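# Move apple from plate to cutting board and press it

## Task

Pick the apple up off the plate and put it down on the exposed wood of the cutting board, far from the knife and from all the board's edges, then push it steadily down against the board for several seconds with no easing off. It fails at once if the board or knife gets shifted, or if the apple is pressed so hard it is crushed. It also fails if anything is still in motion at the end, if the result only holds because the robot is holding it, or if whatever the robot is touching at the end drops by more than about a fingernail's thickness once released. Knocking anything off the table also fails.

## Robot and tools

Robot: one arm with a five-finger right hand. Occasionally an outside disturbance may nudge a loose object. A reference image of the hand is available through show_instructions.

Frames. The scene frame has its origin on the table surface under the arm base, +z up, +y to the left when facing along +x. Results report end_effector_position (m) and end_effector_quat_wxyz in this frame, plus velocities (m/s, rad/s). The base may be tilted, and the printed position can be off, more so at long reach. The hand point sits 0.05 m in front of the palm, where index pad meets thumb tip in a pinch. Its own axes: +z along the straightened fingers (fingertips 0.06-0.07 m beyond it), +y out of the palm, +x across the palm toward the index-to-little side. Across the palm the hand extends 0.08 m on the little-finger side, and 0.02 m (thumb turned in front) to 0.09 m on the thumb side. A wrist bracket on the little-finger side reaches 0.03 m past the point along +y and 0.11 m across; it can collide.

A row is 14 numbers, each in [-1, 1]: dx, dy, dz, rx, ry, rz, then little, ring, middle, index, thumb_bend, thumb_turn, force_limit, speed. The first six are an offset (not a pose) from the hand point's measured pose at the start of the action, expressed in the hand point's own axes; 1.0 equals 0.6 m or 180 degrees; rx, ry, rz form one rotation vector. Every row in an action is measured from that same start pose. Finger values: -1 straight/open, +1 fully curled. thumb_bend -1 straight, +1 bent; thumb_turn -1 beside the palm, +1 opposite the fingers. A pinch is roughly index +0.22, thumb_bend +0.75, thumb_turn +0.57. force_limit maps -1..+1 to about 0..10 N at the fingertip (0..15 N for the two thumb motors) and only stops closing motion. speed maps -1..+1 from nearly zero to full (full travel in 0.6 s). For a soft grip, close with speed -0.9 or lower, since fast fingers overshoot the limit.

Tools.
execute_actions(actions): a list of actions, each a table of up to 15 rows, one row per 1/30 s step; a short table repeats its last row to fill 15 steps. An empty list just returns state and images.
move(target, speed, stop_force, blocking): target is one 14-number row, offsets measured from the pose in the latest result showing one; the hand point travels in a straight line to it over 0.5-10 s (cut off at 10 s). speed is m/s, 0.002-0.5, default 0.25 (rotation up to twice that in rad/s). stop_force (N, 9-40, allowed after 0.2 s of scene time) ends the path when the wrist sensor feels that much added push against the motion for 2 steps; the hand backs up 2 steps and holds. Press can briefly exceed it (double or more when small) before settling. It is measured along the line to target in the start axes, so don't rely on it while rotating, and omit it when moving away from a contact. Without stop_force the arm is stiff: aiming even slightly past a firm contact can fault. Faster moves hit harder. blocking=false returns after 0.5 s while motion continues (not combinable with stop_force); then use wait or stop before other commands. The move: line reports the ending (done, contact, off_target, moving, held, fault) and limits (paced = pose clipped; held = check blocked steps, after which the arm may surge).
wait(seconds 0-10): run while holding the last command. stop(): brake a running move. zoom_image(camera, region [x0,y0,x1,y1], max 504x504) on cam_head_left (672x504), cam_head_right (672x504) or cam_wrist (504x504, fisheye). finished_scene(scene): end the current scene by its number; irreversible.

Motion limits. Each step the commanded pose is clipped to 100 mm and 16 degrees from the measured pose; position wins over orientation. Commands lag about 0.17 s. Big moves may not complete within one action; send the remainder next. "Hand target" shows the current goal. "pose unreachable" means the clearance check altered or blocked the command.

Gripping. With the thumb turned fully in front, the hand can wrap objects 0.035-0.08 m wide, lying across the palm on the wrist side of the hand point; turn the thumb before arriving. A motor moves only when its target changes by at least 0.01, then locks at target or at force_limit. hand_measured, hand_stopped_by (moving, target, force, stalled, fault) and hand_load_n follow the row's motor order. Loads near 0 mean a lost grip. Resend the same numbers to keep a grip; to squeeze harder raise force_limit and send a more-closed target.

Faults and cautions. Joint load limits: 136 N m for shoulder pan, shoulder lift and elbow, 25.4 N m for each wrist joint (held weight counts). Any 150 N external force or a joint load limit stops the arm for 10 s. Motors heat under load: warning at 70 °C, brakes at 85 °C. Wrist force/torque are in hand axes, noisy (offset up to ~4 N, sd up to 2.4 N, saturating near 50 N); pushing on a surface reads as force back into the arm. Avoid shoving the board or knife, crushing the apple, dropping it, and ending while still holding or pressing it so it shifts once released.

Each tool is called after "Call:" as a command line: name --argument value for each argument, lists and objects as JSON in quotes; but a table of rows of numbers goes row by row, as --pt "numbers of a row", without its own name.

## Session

Call:
execute_actions --actions '[]'

Scene clock: 0.00 s.
end_effector_position=(+0.1833, -0.0932, +0.1823) hand_measured=(-1.000, -1.000, -1.000, -1.000, -1.000, -1.000) hand_load_n=(+0.0, +0.0, +0.0, +0.0, +0.0, +0.0) hand_stopped_by=(target, target, target, target, target, target) hand_force_limit=0.00 hand_speed=-0.80 end_effector_quat_wxyz=(-0.268, -0.239, +0.913, -0.191) end_effector_velocity=(-0.001, +0.000, +0.000) end_effector_angular_velocity=(+0.000, +0.003, -0.000)
Joint positions: [-0.693 -0.849  2.225  0.282  2.029 -2.753]
Joint velocities: [ 0.    -0.     0.001  0.001  0.002  0.   ]
Joint torques (N m, as the arm reports them, + toward a larger angle): no reading
Wrist force (N, on the end effector, along its own x y z axes, offset not removed): no reading
Wrist torque (N m, same axes, about the end effector's origin, offset not removed): no reading
Hand target: +0.183, -0.093, +0.182; -0.268, -0.239, +0.913, -0.191

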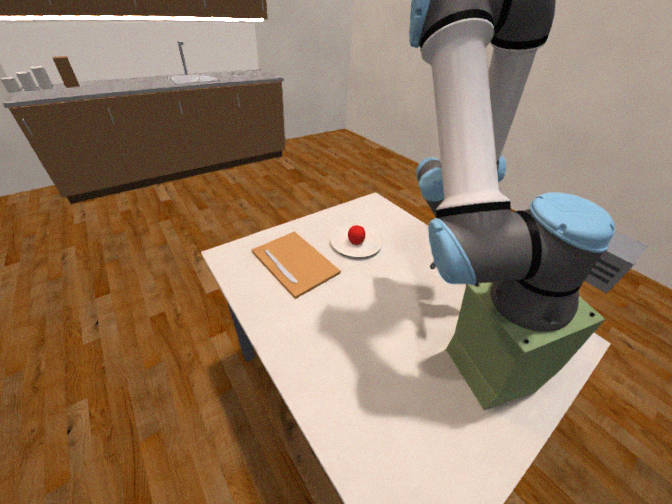

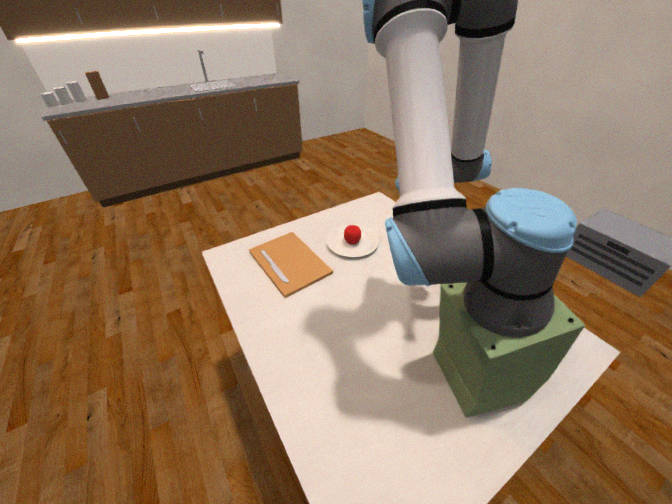

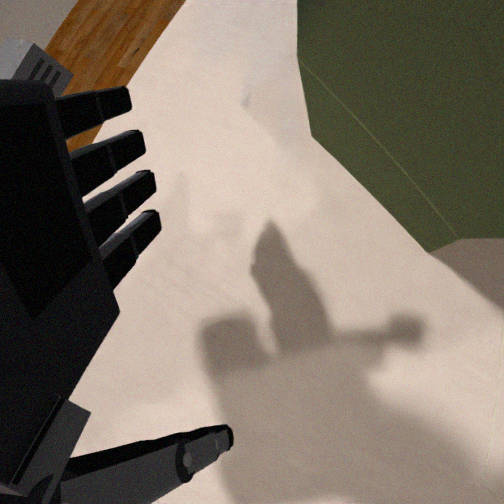

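Call:
move --target '[-0.5793, -0.3886, -0.2735, 0.184, -0.1627, 0.1186, -1, -1, -1, -1, -1, 1, 0.2, 0.5]' --speed 0.3

Scene clock: 3.47 s.
end_effector_position=(+0.6320, -0.0883, +0.1600) hand_measured=(-1.000, -1.000, -1.000, -1.000, -1.000, +1.000) hand_load_n=(+0.0, +0.0, +0.0, +0.0, +0.0, +0.0) hand_stopped_by=(target, target, target, target, target, target) hand_force_limit=0.20 hand_speed=0.50 end_effector_quat_wxyz=(+0.084, -0.176, +0.887, -0.419) end_effector_velocity=(+0.002, -0.000, -0.002) end_effector_angular_velocity=(-0.001, -0.001, +0.000)
Joint positions: [-0.227 -0.675  1.466  0.233  2.081 -2.237]
Joint velocities: [ 0.001  0.006 -0.007  0.     0.001  0.001]
Joint torques (N m, as the arm reports them, + toward a larger angle): [ -2.2  -34.44 -26.91   2.69   2.2    1.23]
Wrist force (N, on the end effector, along its own x y z axes, offset not removed): [0.0 -0.2 2.7]
Wrist torque (N m, same axes, about the end effector's origin, offset not removed): [-0.05 -0.01 -0.16]
Hand target: +0.632, -0.088, +0.160; +0.084, -0.176, +0.887, -0.419
Off the commanded pose: 0.001 m, 0 deg.
move: done

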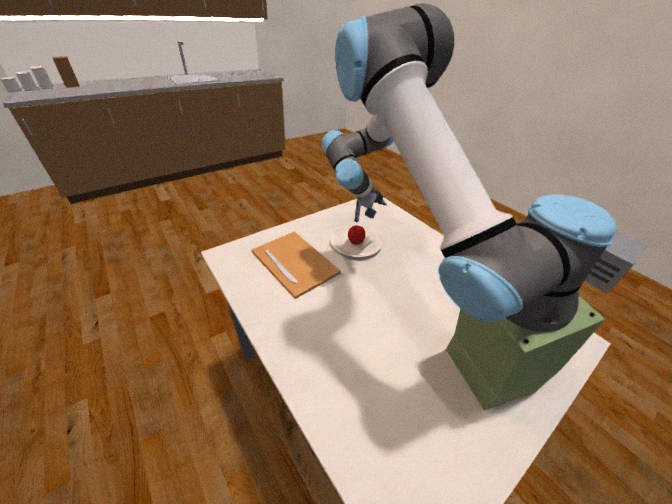

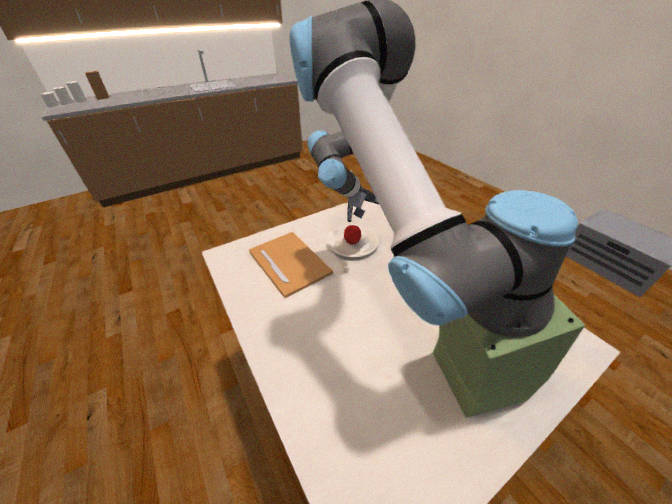

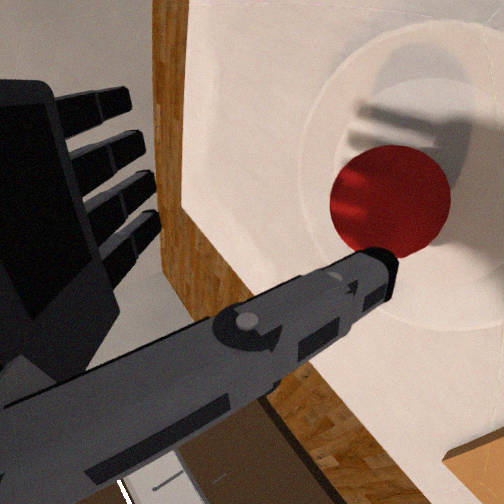

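Call:
move --target '[-0.03, 0.0772, 0.0636, 0, 0, 0, -1, -1, -1, -1, -1, 1, 0.2, 0.5]' --speed 0.15

Scene clock: 5.43 s.
end_effector_position=(+0.6487, -0.0816, +0.1003) hand_measured=(-1.000, -1.000, -1.000, -1.000, -1.000, +1.000) hand_load_n=(+0.0, +0.0, +0.0, +0.0, +0.0, +0.0) hand_stopped_by=(target, target, target, target, target, target) hand_force_limit=0.20 hand_speed=0.50 end_effector_quat_wxyz=(+0.084, -0.176, +0.887, -0.419) end_effector_velocity=(+0.002, +0.000, -0.002) end_effector_angular_velocity=(+0.001, -0.002, -0.000)
Joint positions: [-0.185 -0.537  1.361  0.221  2.102 -2.196]
Joint velocities: [ 0.001  0.006 -0.009  0.002 -0.     0.003]
Joint torques (N m, as the arm reports them, + toward a larger angle): [ -0.4  -38.87 -25.77   3.05   2.27   1.35]
Wrist force (N, on the end effector, along its own x y z axes, offset not removed): [-1.0 0.8 2.2]
Wrist torque (N m, same axes, about the end effector's origin, offset not removed): [0.12 0.17 -0.19]
Hand target: +0.649, -0.082, +0.100; +0.084, -0.176, +0.887, -0.419
Off the commanded pose: 0.000 m, 0 deg.
move: done

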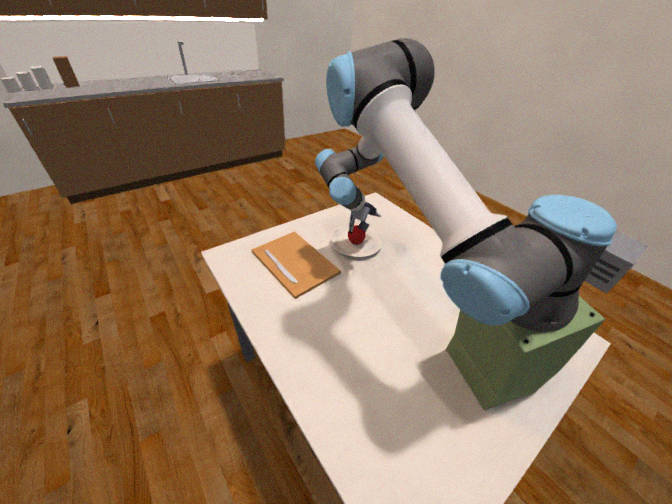

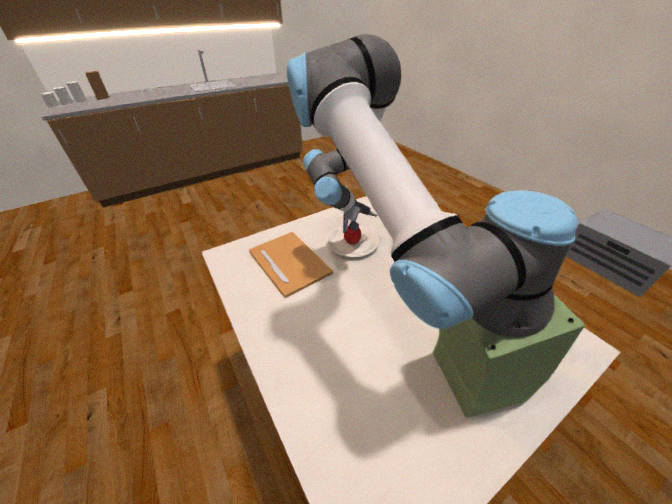

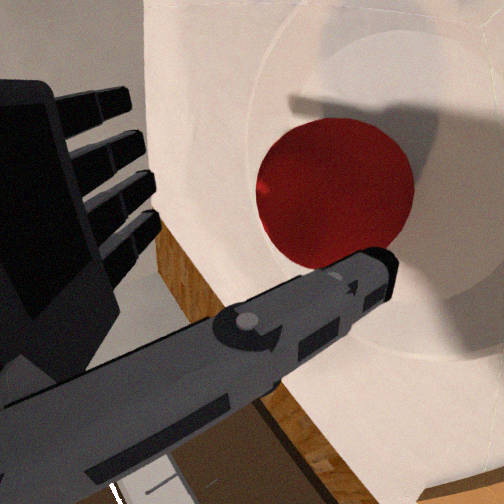

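Call:
move --target '[0, 0.0692, 0.0657, 0, 0, 0, -1, -1, -1, -1, -1, 1, 0.2, 0.5]' --speed 0.05 --stop_force 9

Scene clock: 7.57 s.
end_effector_position=(+0.6503, -0.0853, +0.0435) hand_measured=(-1.000, -1.000, -1.000, -1.000, -1.000, +1.000) hand_load_n=(+0.0, +0.0, +0.0, +0.0, +0.0, +0.0) hand_stopped_by=(target, target, target, target, target, target) hand_force_limit=0.20 hand_speed=0.50 end_effector_quat_wxyz=(+0.084, -0.176, +0.887, -0.419) end_effector_velocity=(+0.000, +0.000, -0.003) end_effector_angular_velocity=(+0.001, -0.000, +0.001)
Joint positions: [-0.169 -0.421  1.297  0.177  2.11  -2.179]
Joint velocities: [ 0.001  0.006 -0.004 -0.002 -0.001  0.001]
Joint torques (N m, as the arm reports them, + toward a larger angle): [ -3.12 -38.48 -25.49  -0.15   2.44   1.58]
Wrist force (N, on the end effector, along its own x y z axes, offset not removed): [-1.5 1.0 1.5]
Wrist torque (N m, same axes, about the end effector's origin, offset not removed): [0.14 0.30 -0.11]
Hand target: +0.650, -0.085, +0.043; +0.084, -0.176, +0.887, -0.419
Off the commanded pose: 0.000 m, 0 deg.
move: done

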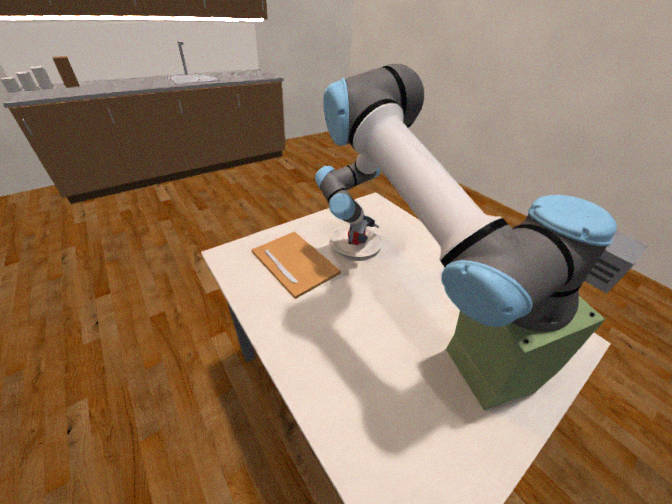

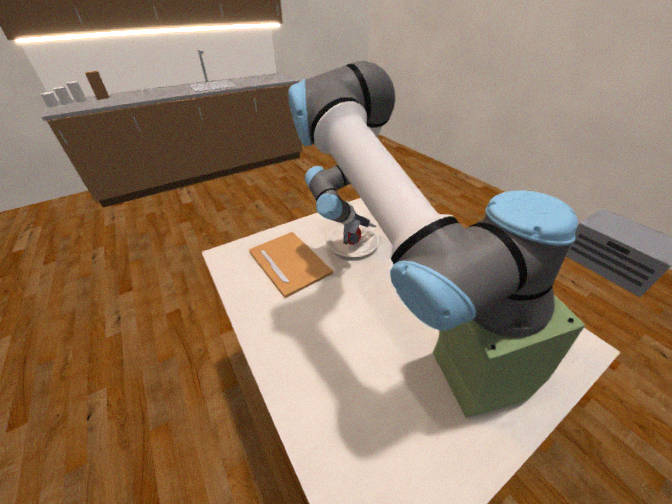

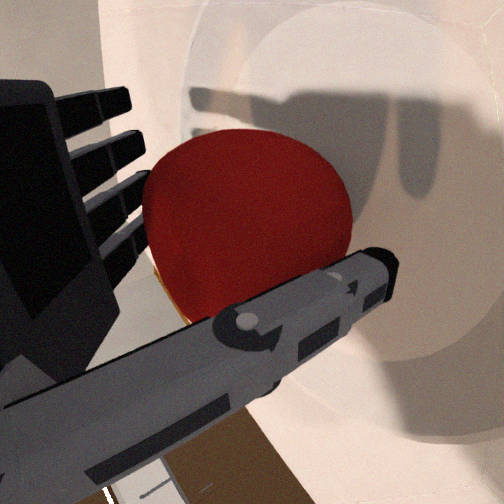

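Call:
execute_actions --actions '[[[0,0,0,0,0,0,1,1,1,1,0.6,1,0.2,-0.6]],[[0,0,0,0,0,0,1,1,1,1,0.6,1,0.2,-0.6]],[[0,0,0,0,0,0,1,1,1,1,0.6,1,0.2,-0.6]],[[0,0,0,0,0,0,1,1,1,1,0.6,1,0.2,-0.6]]]'

Scene clock: 9.83 s.
end_effector_position=(+0.6503, -0.0853, +0.0435) hand_measured=(+0.264, -0.140, -0.272, -0.206, -0.562, +1.000) hand_load_n=(+0.0, +9.5, +0.0, +8.0, +19.0, +4.0) hand_stopped_by=(moving, force, force, force, force, target) hand_force_limit=0.20 hand_speed=-0.60 end_effector_quat_wxyz=(+0.084, -0.176, +0.887, -0.419) end_effector_velocity=(+0.001, -0.000, +0.000) end_effector_angular_velocity=(-0.001, -0.002, -0.000)
Joint positions: [-0.169 -0.421  1.297  0.177  2.11  -2.179]
Joint velocities: [-0.    -0.    -0.001 -0.001  0.    -0.   ]
Joint torques (N m, as the arm reports them, + toward a larger angle): [-15.75 -52.02  -1.58   2.44   1.61  -0.63]
Wrist force (N, on the end effector, along its own x y z axes, offset not removed): [-1.3 1.3 1.2]
Wrist torque (N m, same axes, about the end effector's origin, offset not removed): [0.21 0.26 -0.25]
Hand target: +0.650, -0.085, +0.043; +0.084, -0.176, +0.887, -0.419
Off the commanded pose: 0.000 m, 0 deg.

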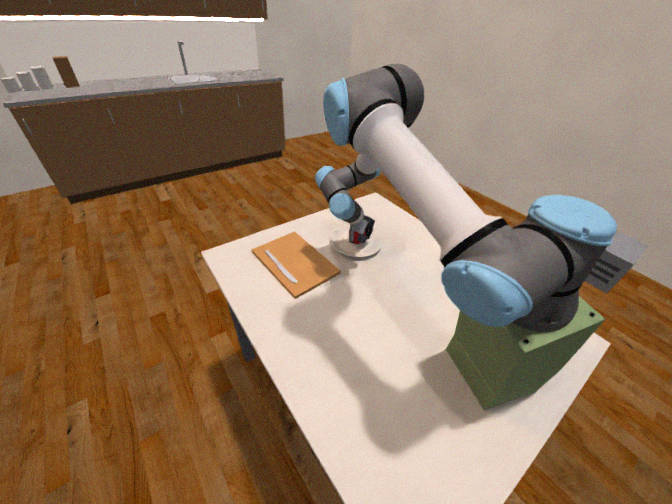

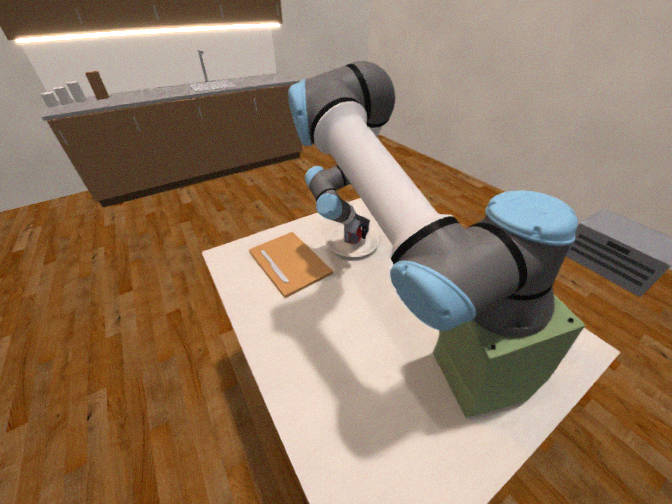

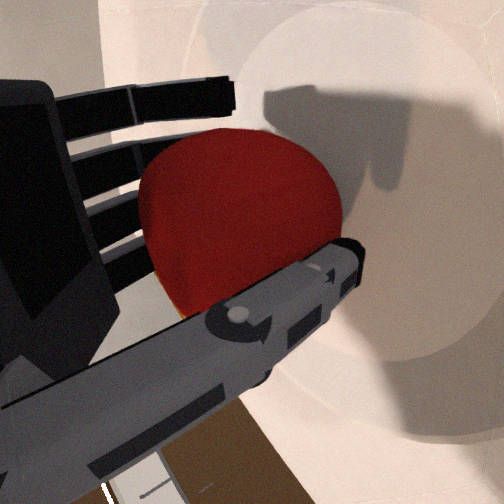

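Call:
move --target '[0, -0.0772, -0.0636, 0, 0, 0, 0.3, 1, 1, 1, 0.6, 1, 0.2, -0.6]' --speed 0.1

Scene clock: 12.10 s.
end_effector_position=(+0.6502, -0.0852, +0.1034) hand_measured=(+0.300, -0.140, -0.272, -0.206, -0.562, +1.000) hand_load_n=(+0.0, +9.5, +0.0, +8.0, +19.0, +4.0) hand_stopped_by=(target, force, force, force, force, target) hand_force_limit=0.20 hand_speed=-0.60 end_effector_quat_wxyz=(+0.084, -0.176, +0.887, -0.419) end_effector_velocity=(-0.001, +0.000, -0.000) end_effector_angular_velocity=(+0.001, +0.002, -0.002)
Joint positions: [-0.193 -0.54   1.359  0.222  2.098 -2.203]
Joint velocities: [-0.     0.     0.002  0.001  0.     0.001]
Joint torques (N m, as the arm reports them, + toward a larger angle): [-20.33 -55.07   0.91   3.26  -0.33  -1.25]
Wrist force (N, on the end effector, along its own x y z axes, offset not removed): [-0.9 1.6 2.2]
Wrist torque (N m, same axes, about the end effector's origin, offset not removed): [0.04 0.20 -0.17]
Hand target: +0.650, -0.085, +0.103; +0.084, -0.176, +0.887, -0.419
Off the commanded pose: 0.000 m, 0 deg.
move: done

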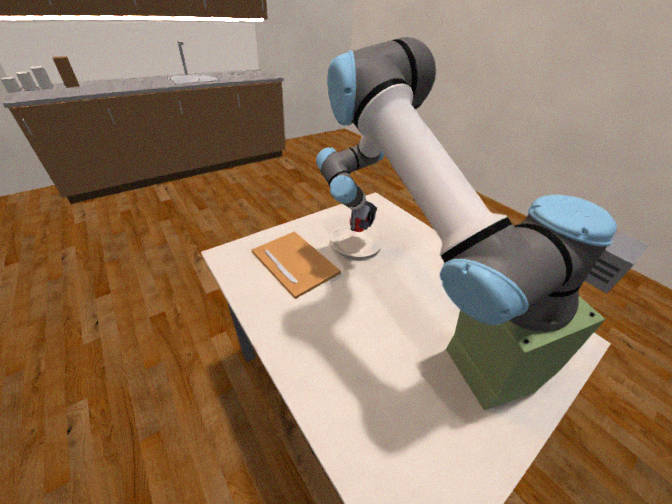

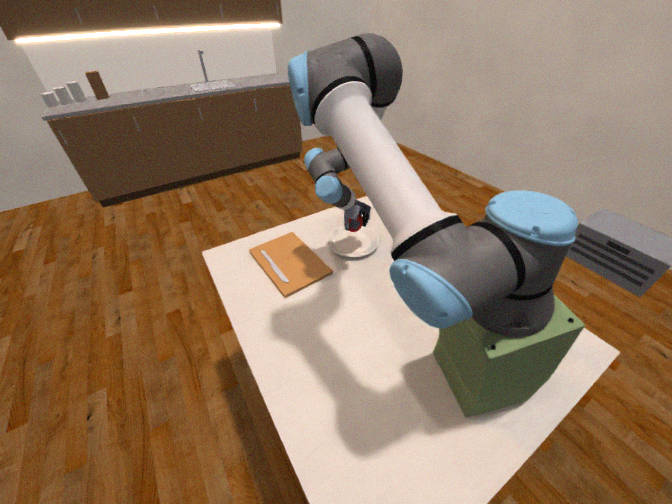

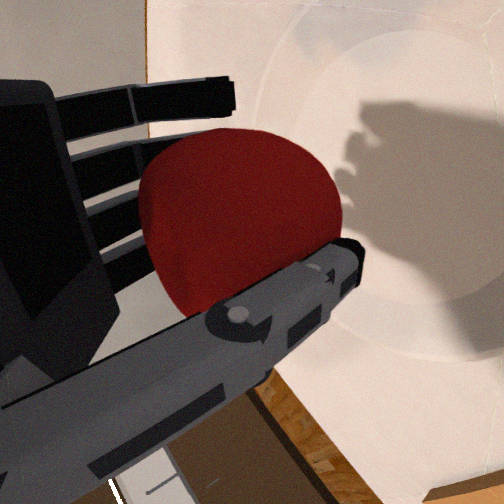

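Call:
move --target '[-0.178, 0.2487, -0.27, 0, 0, 0, 0.3, 1, 1, 1, 0.6, 1, 0.2, -0.6]' --speed 0.2

Call:
zoom_image --camera "cam_head_left" --region '[230, 180, 390, 320]'

Call:
zoom_image --camera "cam_head_right" --region '[220, 180, 380, 320]'

Scene clock: 14.40 s.
end_effector_position=(+0.6651, +0.1584, +0.0909) hand_measured=(+0.300, -0.140, -0.272, -0.206, -0.562, +1.000) hand_load_n=(+0.0, +9.5, +0.0, +8.0, +19.0, +4.0) hand_stopped_by=(target, force, force, force, force, target) hand_force_limit=0.20 hand_speed=-0.60 end_effector_quat_wxyz=(+0.084, -0.176, +0.887, -0.419) end_effector_velocity=(-0.000, +0.002, -0.001) end_effector_angular_velocity=(-0.002, +0.005, -0.003)
Joint positions: [ 0.219 -0.386  0.961  0.736  2.26  -1.739]
Joint velocities: [ 0.005  0.009 -0.015  0.017  0.003  0.009]
Joint torques (N m, as the arm reports them, + toward a larger angle): [  1.2  -45.03 -27.82   4.15   2.8    1.57]
Wrist force (N, on the end effector, along its own x y z axes, offset not removed): [-1.1 0.6 2.1]
Wrist torque (N m, same axes, about the end effector's origin, offset not removed): [-0.06 0.16 -0.21]
Hand target: +0.665, +0.159, +0.091; +0.084, -0.176, +0.887, -0.419
Off the commanded pose: 0.000 m, 0 deg.
move: done

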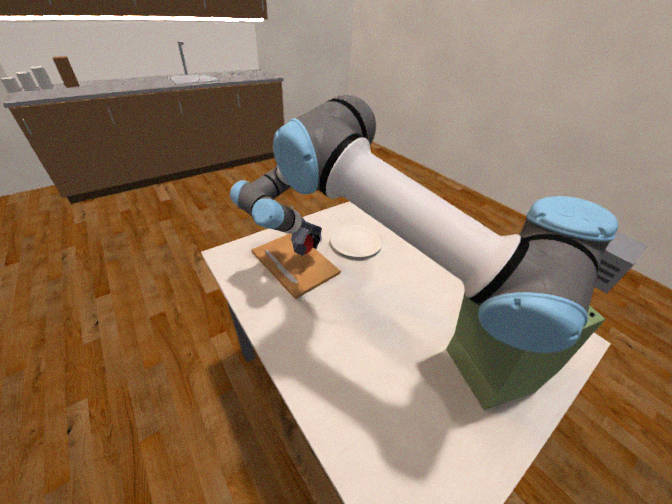

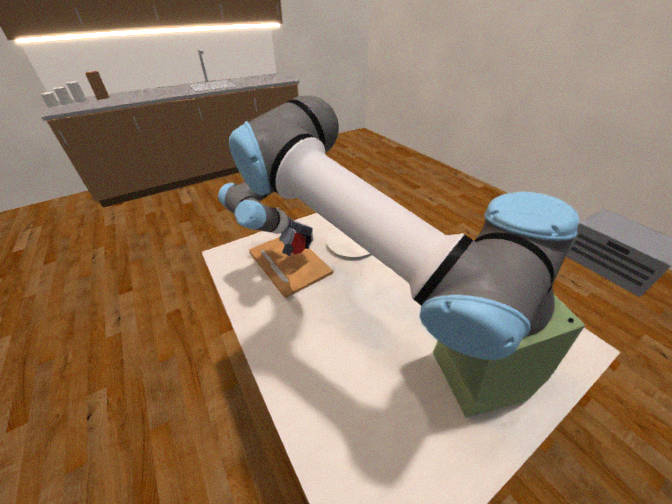

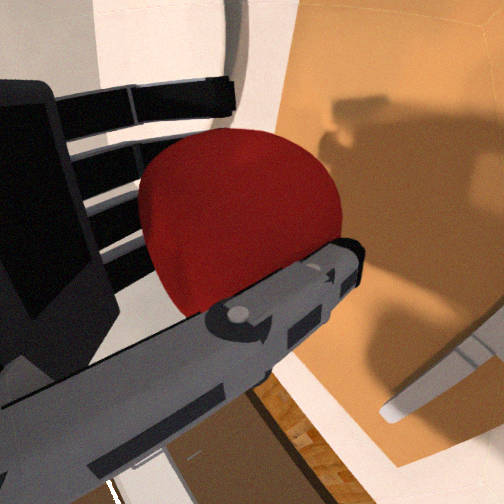

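Region (230, 180, 390, 320) of cam_head_left's 672x504 image, scaled by 3.150, with more detail than that image has; it fills the top 441 rows of this view, and the rest is white.

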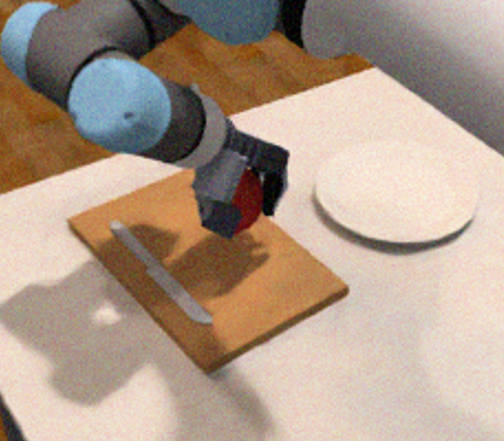

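Region (220, 180, 380, 320) of cam_head_right's 672x504 image, scaled by 3.150, with more detail than that image has; it fills the top 441 rows of this view, and the rest is white.

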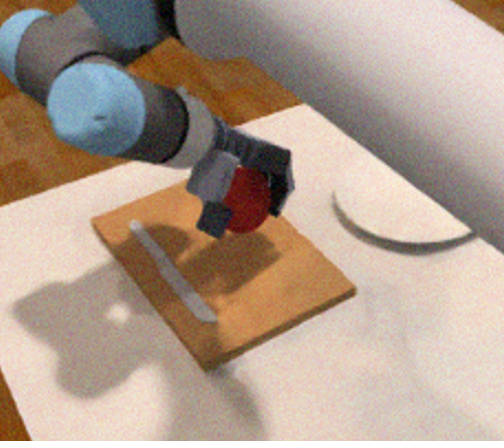

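Call:
move --target '[-0.0083, 0.0487, 0.0142, 0, 0, 0, 0.3, 1, 1, 1, 0.6, 1, 0.2, -0.6]' --speed 0.06 --stop_force 9

Call:
move --target '[0, 0.0386, 0.0318, 0, 0, 0, 0.3, 1, 1, 1, 0.6, 1, 0.2, -0.6]' --speed 0.008 --stop_force 12

Call:
wait --seconds 1

Scene clock: 16.10 s.
end_effector_position=(+0.6652, +0.1712, +0.0631) hand_measured=(+0.300, -0.140, -0.272, -0.206, -0.562, +1.000) hand_load_n=(+0.0, +9.5, +0.0, +8.0, +19.0, +4.0) hand_stopped_by=(target, force, force, force, force, target) hand_force_limit=0.20 hand_speed=-0.60 end_effector_quat_wxyz=(+0.084, -0.176, +0.887, -0.419) end_effector_velocity=(-0.000, +0.001, -0.003) end_effector_angular_velocity=(-0.001, +0.001, -0.000)
Joint positions: [ 0.246 -0.317  0.888  0.761  2.266 -1.705]
Joint velocities: [ 0.003  0.008 -0.008  0.003  0.001  0.003]
Joint torques (N m, as the arm reports them, + toward a larger angle): [ -0.18 -43.65 -27.17   3.98   2.6    1.48]
Wrist force (N, on the end effector, along its own x y z axes, offset not removed): [-0.9 1.7 4.3]
Wrist torque (N m, same axes, about the end effector's origin, offset not removed): [-0.02 0.09 -0.12]
Hand target: +0.665, +0.171, +0.063; +0.084, -0.176, +0.887, -0.419
Off the commanded pose: 0.000 m, 0 deg.
move: done

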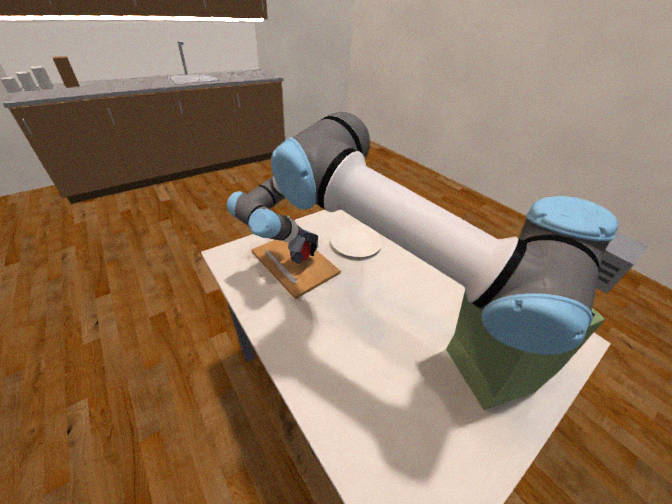

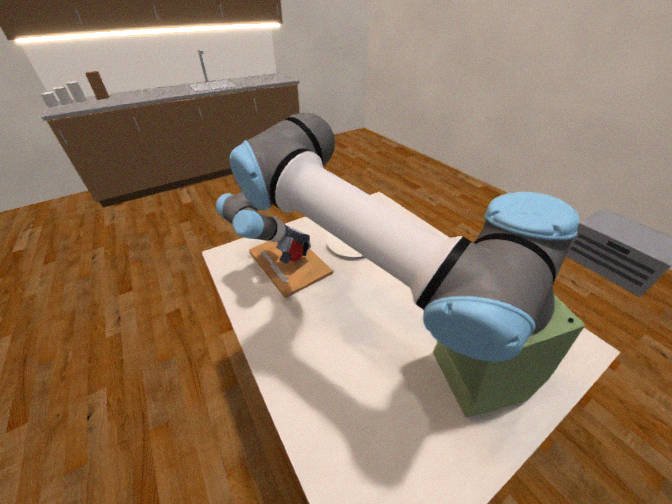

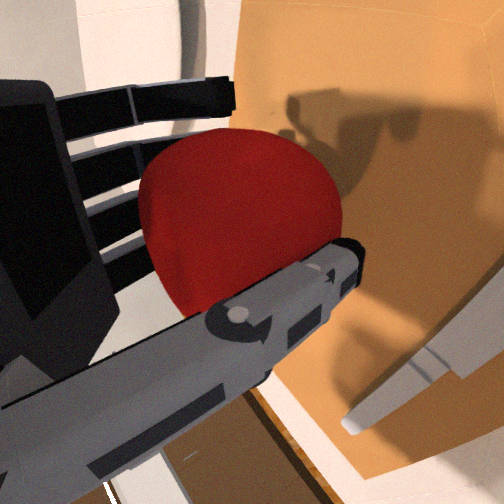

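Scene clock: 18.13 s.
end_effector_position=(+0.6654, +0.1713, +0.0501) hand_measured=(+0.300, -0.140, -0.272, -0.206, -0.562, +1.000) hand_load_n=(+0.0, +8.5, +0.0, +6.5, +18.5, +3.0) hand_stopped_by=(target, force, force, force, force, target) hand_force_limit=0.20 hand_speed=-0.60 end_effector_quat_wxyz=(+0.084, -0.176, +0.887, -0.419) end_effector_velocity=(-0.002, -0.000, +0.001) end_effector_angular_velocity=(-0.001, +0.004, -0.000)
Joint positions: [ 0.25  -0.289  0.866  0.759  2.267 -1.7  ]
Joint velocities: [-0.    -0.005  0.008  0.    -0.001 -0.001]
Joint torques (N m, as the arm reports them, + toward a larger angle): [-17.07 -50.4    2.53  -0.44  -0.89  -1.19]
Wrist force (N, on the end effector, along its own x y z axes, offset not removed): [2.3 -8.9 -8.5]
Wrist torque (N m, same axes, about the end effector's origin, offset not removed): [-0.14 0.09 -0.28]
Hand target: +0.665, +0.171, +0.050; +0.084, -0.176, +0.887, -0.419
Off the commanded pose: 0.017 m, 0 deg.
move: contact

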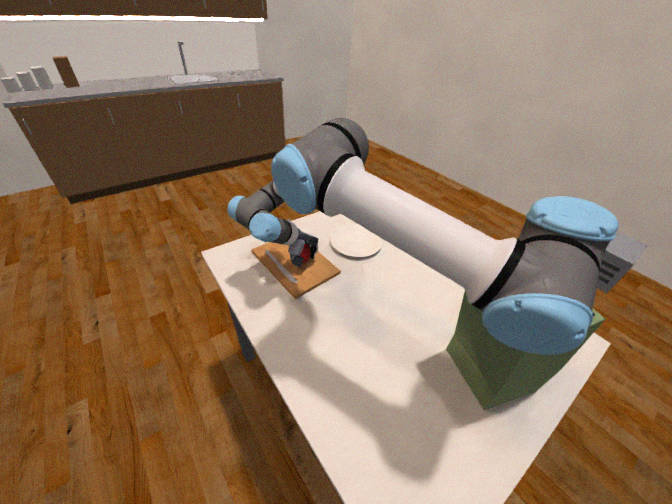

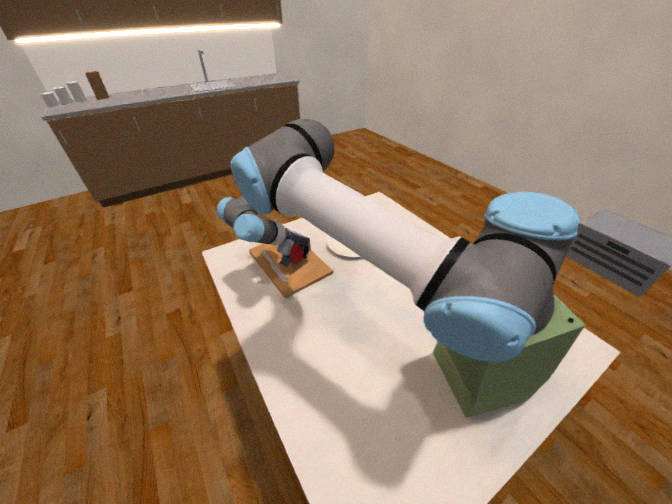

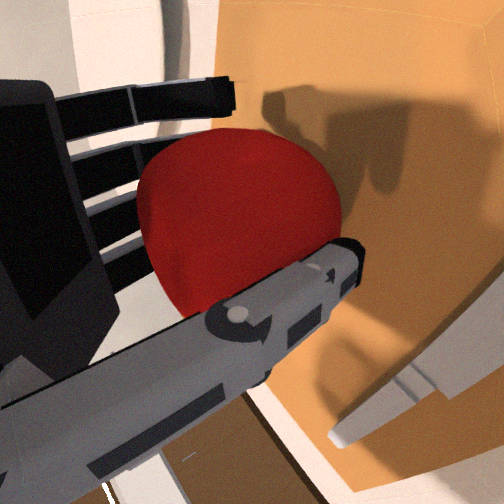

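Scene clock: 19.13 s.
end_effector_position=(+0.6653, +0.1712, +0.0504) hand_measured=(+0.300, -0.140, -0.272, -0.206, -0.562, +1.000) hand_load_n=(+0.0, +9.0, +0.0, +7.5, +18.5, +4.0) hand_stopped_by=(target, force, force, force, force, target) hand_force_limit=0.20 hand_speed=-0.60 end_effector_quat_wxyz=(+0.084, -0.176, +0.887, -0.419) end_effector_velocity=(-0.001, -0.000, -0.001) end_effector_angular_velocity=(-0.001, +0.003, -0.000)
Joint positions: [ 0.25  -0.29   0.866  0.759  2.267 -1.7  ]
Joint velocities: [ 0.     0.     0.001  0.002 -0.    -0.   ]
Joint torques (N m, as the arm reports them, + toward a larger angle): [-18.67 -56.4   -0.22   3.39  -0.02  -1.18]
Wrist force (N, on the end effector, along its own x y z axes, offset not removed): [-0.9 -2.5 -3.5]
Wrist torque (N m, same axes, about the end effector's origin, offset not removed): [0.04 0.28 -0.27]
Hand target: +0.665, +0.171, +0.050; +0.084, -0.176, +0.887, -0.419
Off the commanded pose: 0.017 m, 0 deg.
wait: 1.00 s; at rest by 0.17 s

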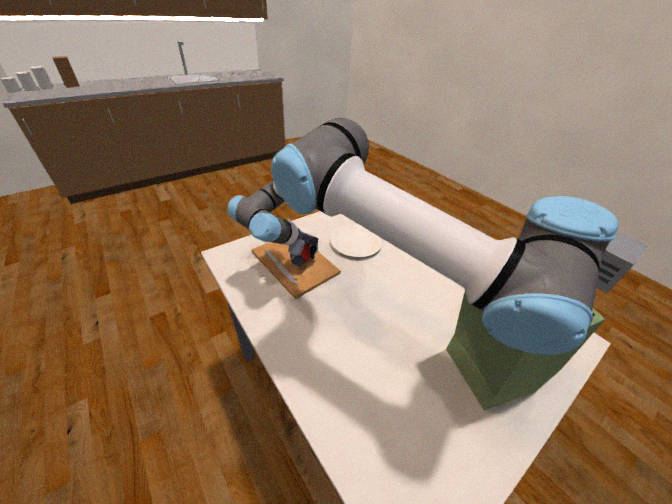

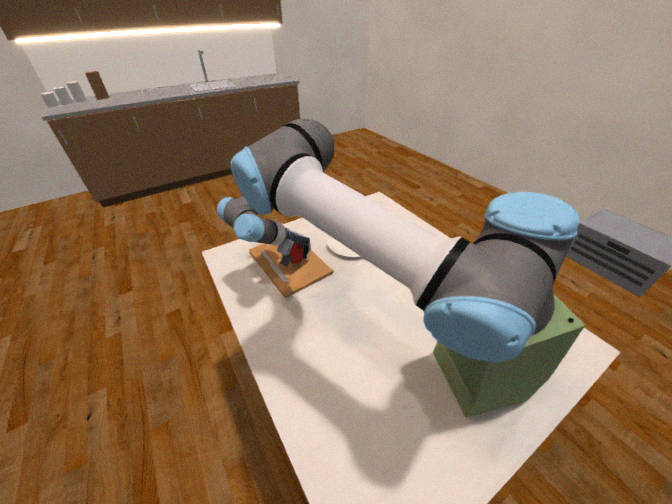

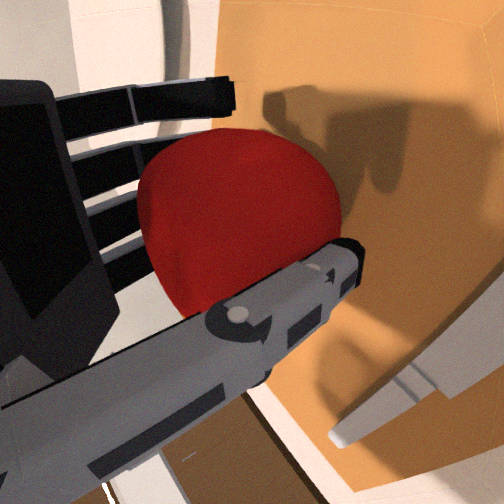

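Call:
move --target '[0, 0.0007, 0.00058, 0, 0, 0, 0.3, 1, 1, 1, 0.6, 1, 0.2, -0.6]' --speed 0.002

Call:
wait --seconds 1.5

Call:
zoom_image --camera "cam_head_right" --region '[240, 210, 350, 305]'

Call:
zoom_image --camera "cam_head_left" --region '[240, 210, 350, 305]'

Scene clock: 20.47 s.
end_effector_position=(+0.6653, +0.1712, +0.0500) hand_measured=(+0.300, -0.140, -0.272, -0.206, -0.562, +1.000) hand_load_n=(+0.0, +8.5, +0.0, +6.5, +18.5, +3.5) hand_stopped_by=(target, force, force, force, force, target) hand_force_limit=0.20 hand_speed=-0.60 end_effector_quat_wxyz=(+0.084, -0.176, +0.887, -0.419) end_effector_velocity=(+0.000, +0.000, +0.001) end_effector_angular_velocity=(+0.000, +0.000, +0.001)
Joint positions: [ 0.25  -0.289  0.866  0.759  2.267 -1.7  ]
Joint velocities: [-0.    -0.001  0.     0.    -0.    -0.001]
Joint torques (N m, as the arm reports them, + toward a larger angle): [ -1.13 -32.18 -23.93  -0.7    0.94   1.23]
Wrist force (N, on the end effector, along its own x y z axes, offset not removed): [-0.5 -10.1 -11.0]
Wrist torque (N m, same axes, about the end effector's origin, offset not removed): [-0.13 0.38 -0.36]
Hand target: +0.665, +0.171, +0.050; +0.084, -0.176, +0.887, -0.419
Off the commanded pose: 0.000 m, 0 deg.
move: done

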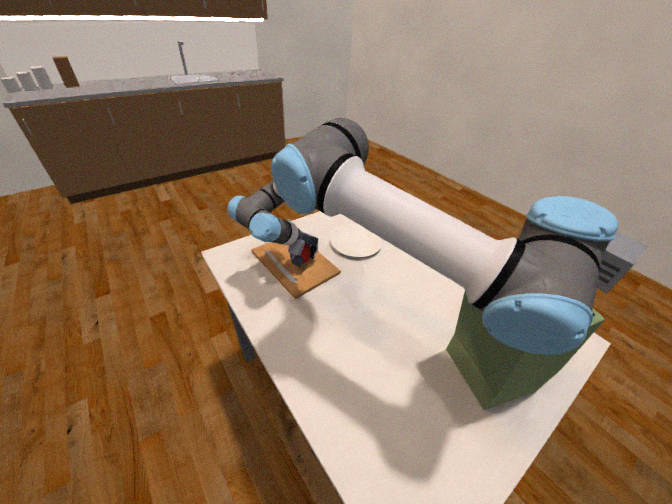

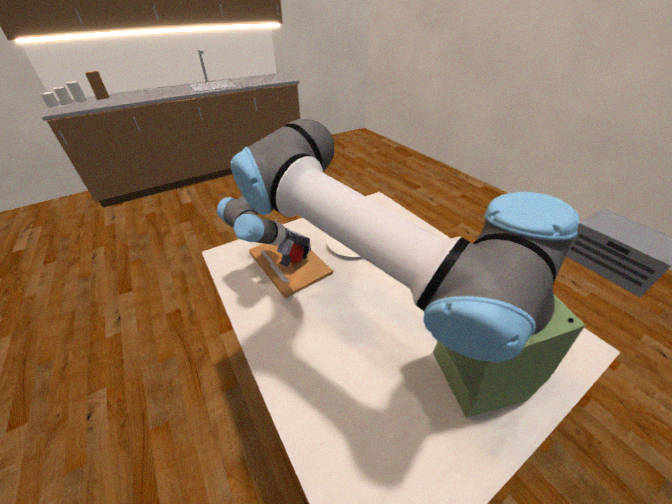

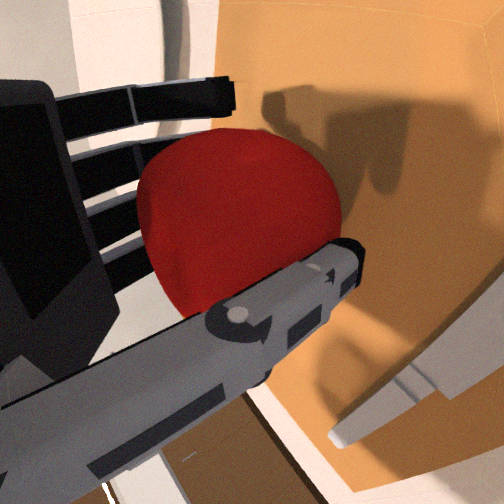

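Scene clock: 21.97 s.
end_effector_position=(+0.6653, +0.1712, +0.0499) hand_measured=(+0.300, -0.140, -0.272, -0.206, -0.562, +1.000) hand_load_n=(+0.0, +8.0, +0.0, +6.5, +18.5, +3.5) hand_stopped_by=(target, force, force, force, force, target) hand_force_limit=0.20 hand_speed=-0.60 end_effector_quat_wxyz=(+0.084, -0.176, +0.887, -0.419) end_effector_velocity=(-0.000, -0.000, -0.000) end_effector_angular_velocity=(-0.002, +0.001, +0.000)
Joint positions: [ 0.25  -0.289  0.866  0.759  2.267 -1.7  ]
Joint velocities: [ 0.     0.001  0.     0.     0.001 -0.001]
Joint torques (N m, as the arm reports them, + toward a larger angle): [ -1.02 -33.29 -23.8   -0.55  -0.34   1.29]
Wrist force (N, on the end effector, along its own x y z axes, offset not removed): [-0.8 -10.1 -12.8]
Wrist torque (N m, same axes, about the end effector's origin, offset not removed): [0.19 0.44 -0.37]
Hand target: +0.665, +0.171, +0.050; +0.084, -0.176, +0.887, -0.419
Off the commanded pose: 0.000 m, 0 deg.
wait: 1.50 s; at rest by 0.17 s

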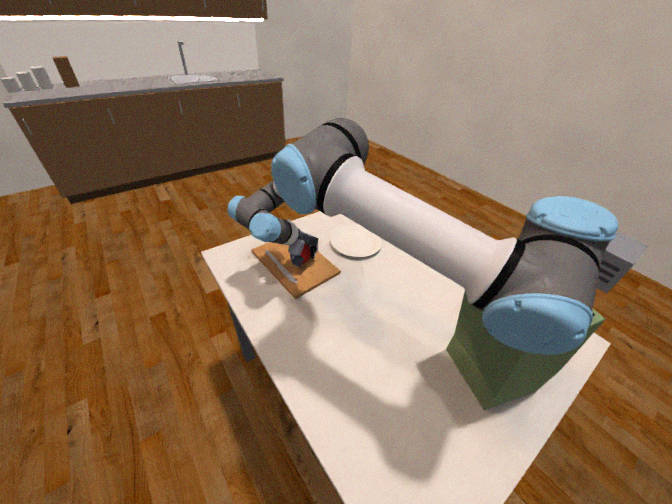

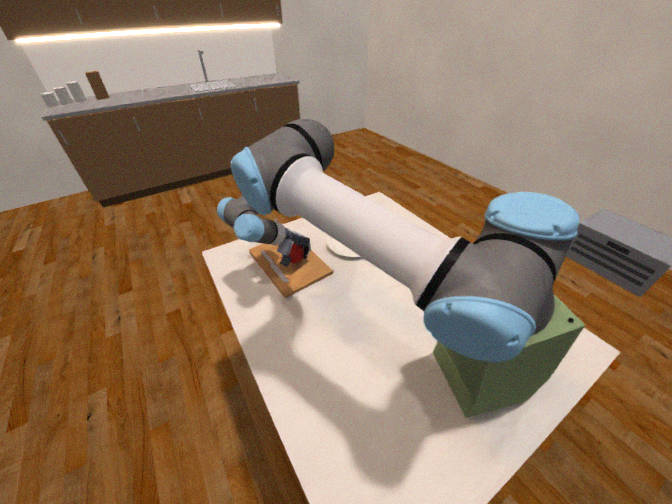

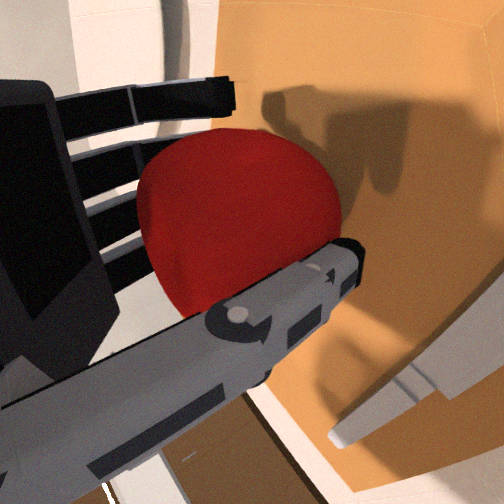

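Region (240, 210, 350, 305) of cam_head_right's 672x504 image, scaled by 4.582, with more detail than that image has; it fills the top 435 rows of this view, and the rest is white.

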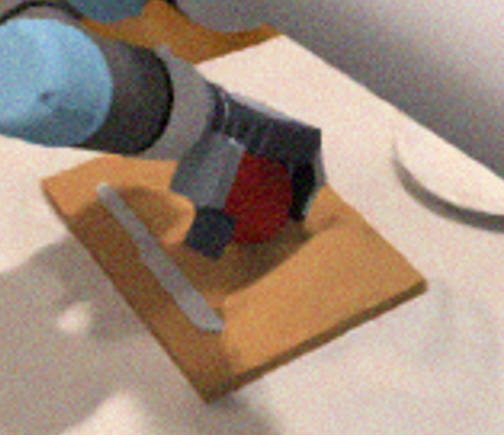

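Region (240, 210, 350, 305) of cam_head_left's 672x504 image, scaled by 4.582, with more detail than that image has; it fills the top 435 rows of this view, and the rest is white.

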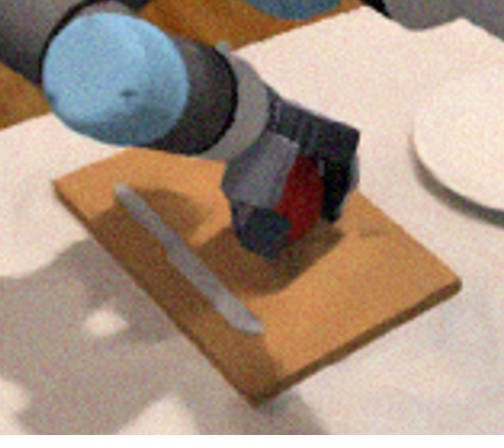

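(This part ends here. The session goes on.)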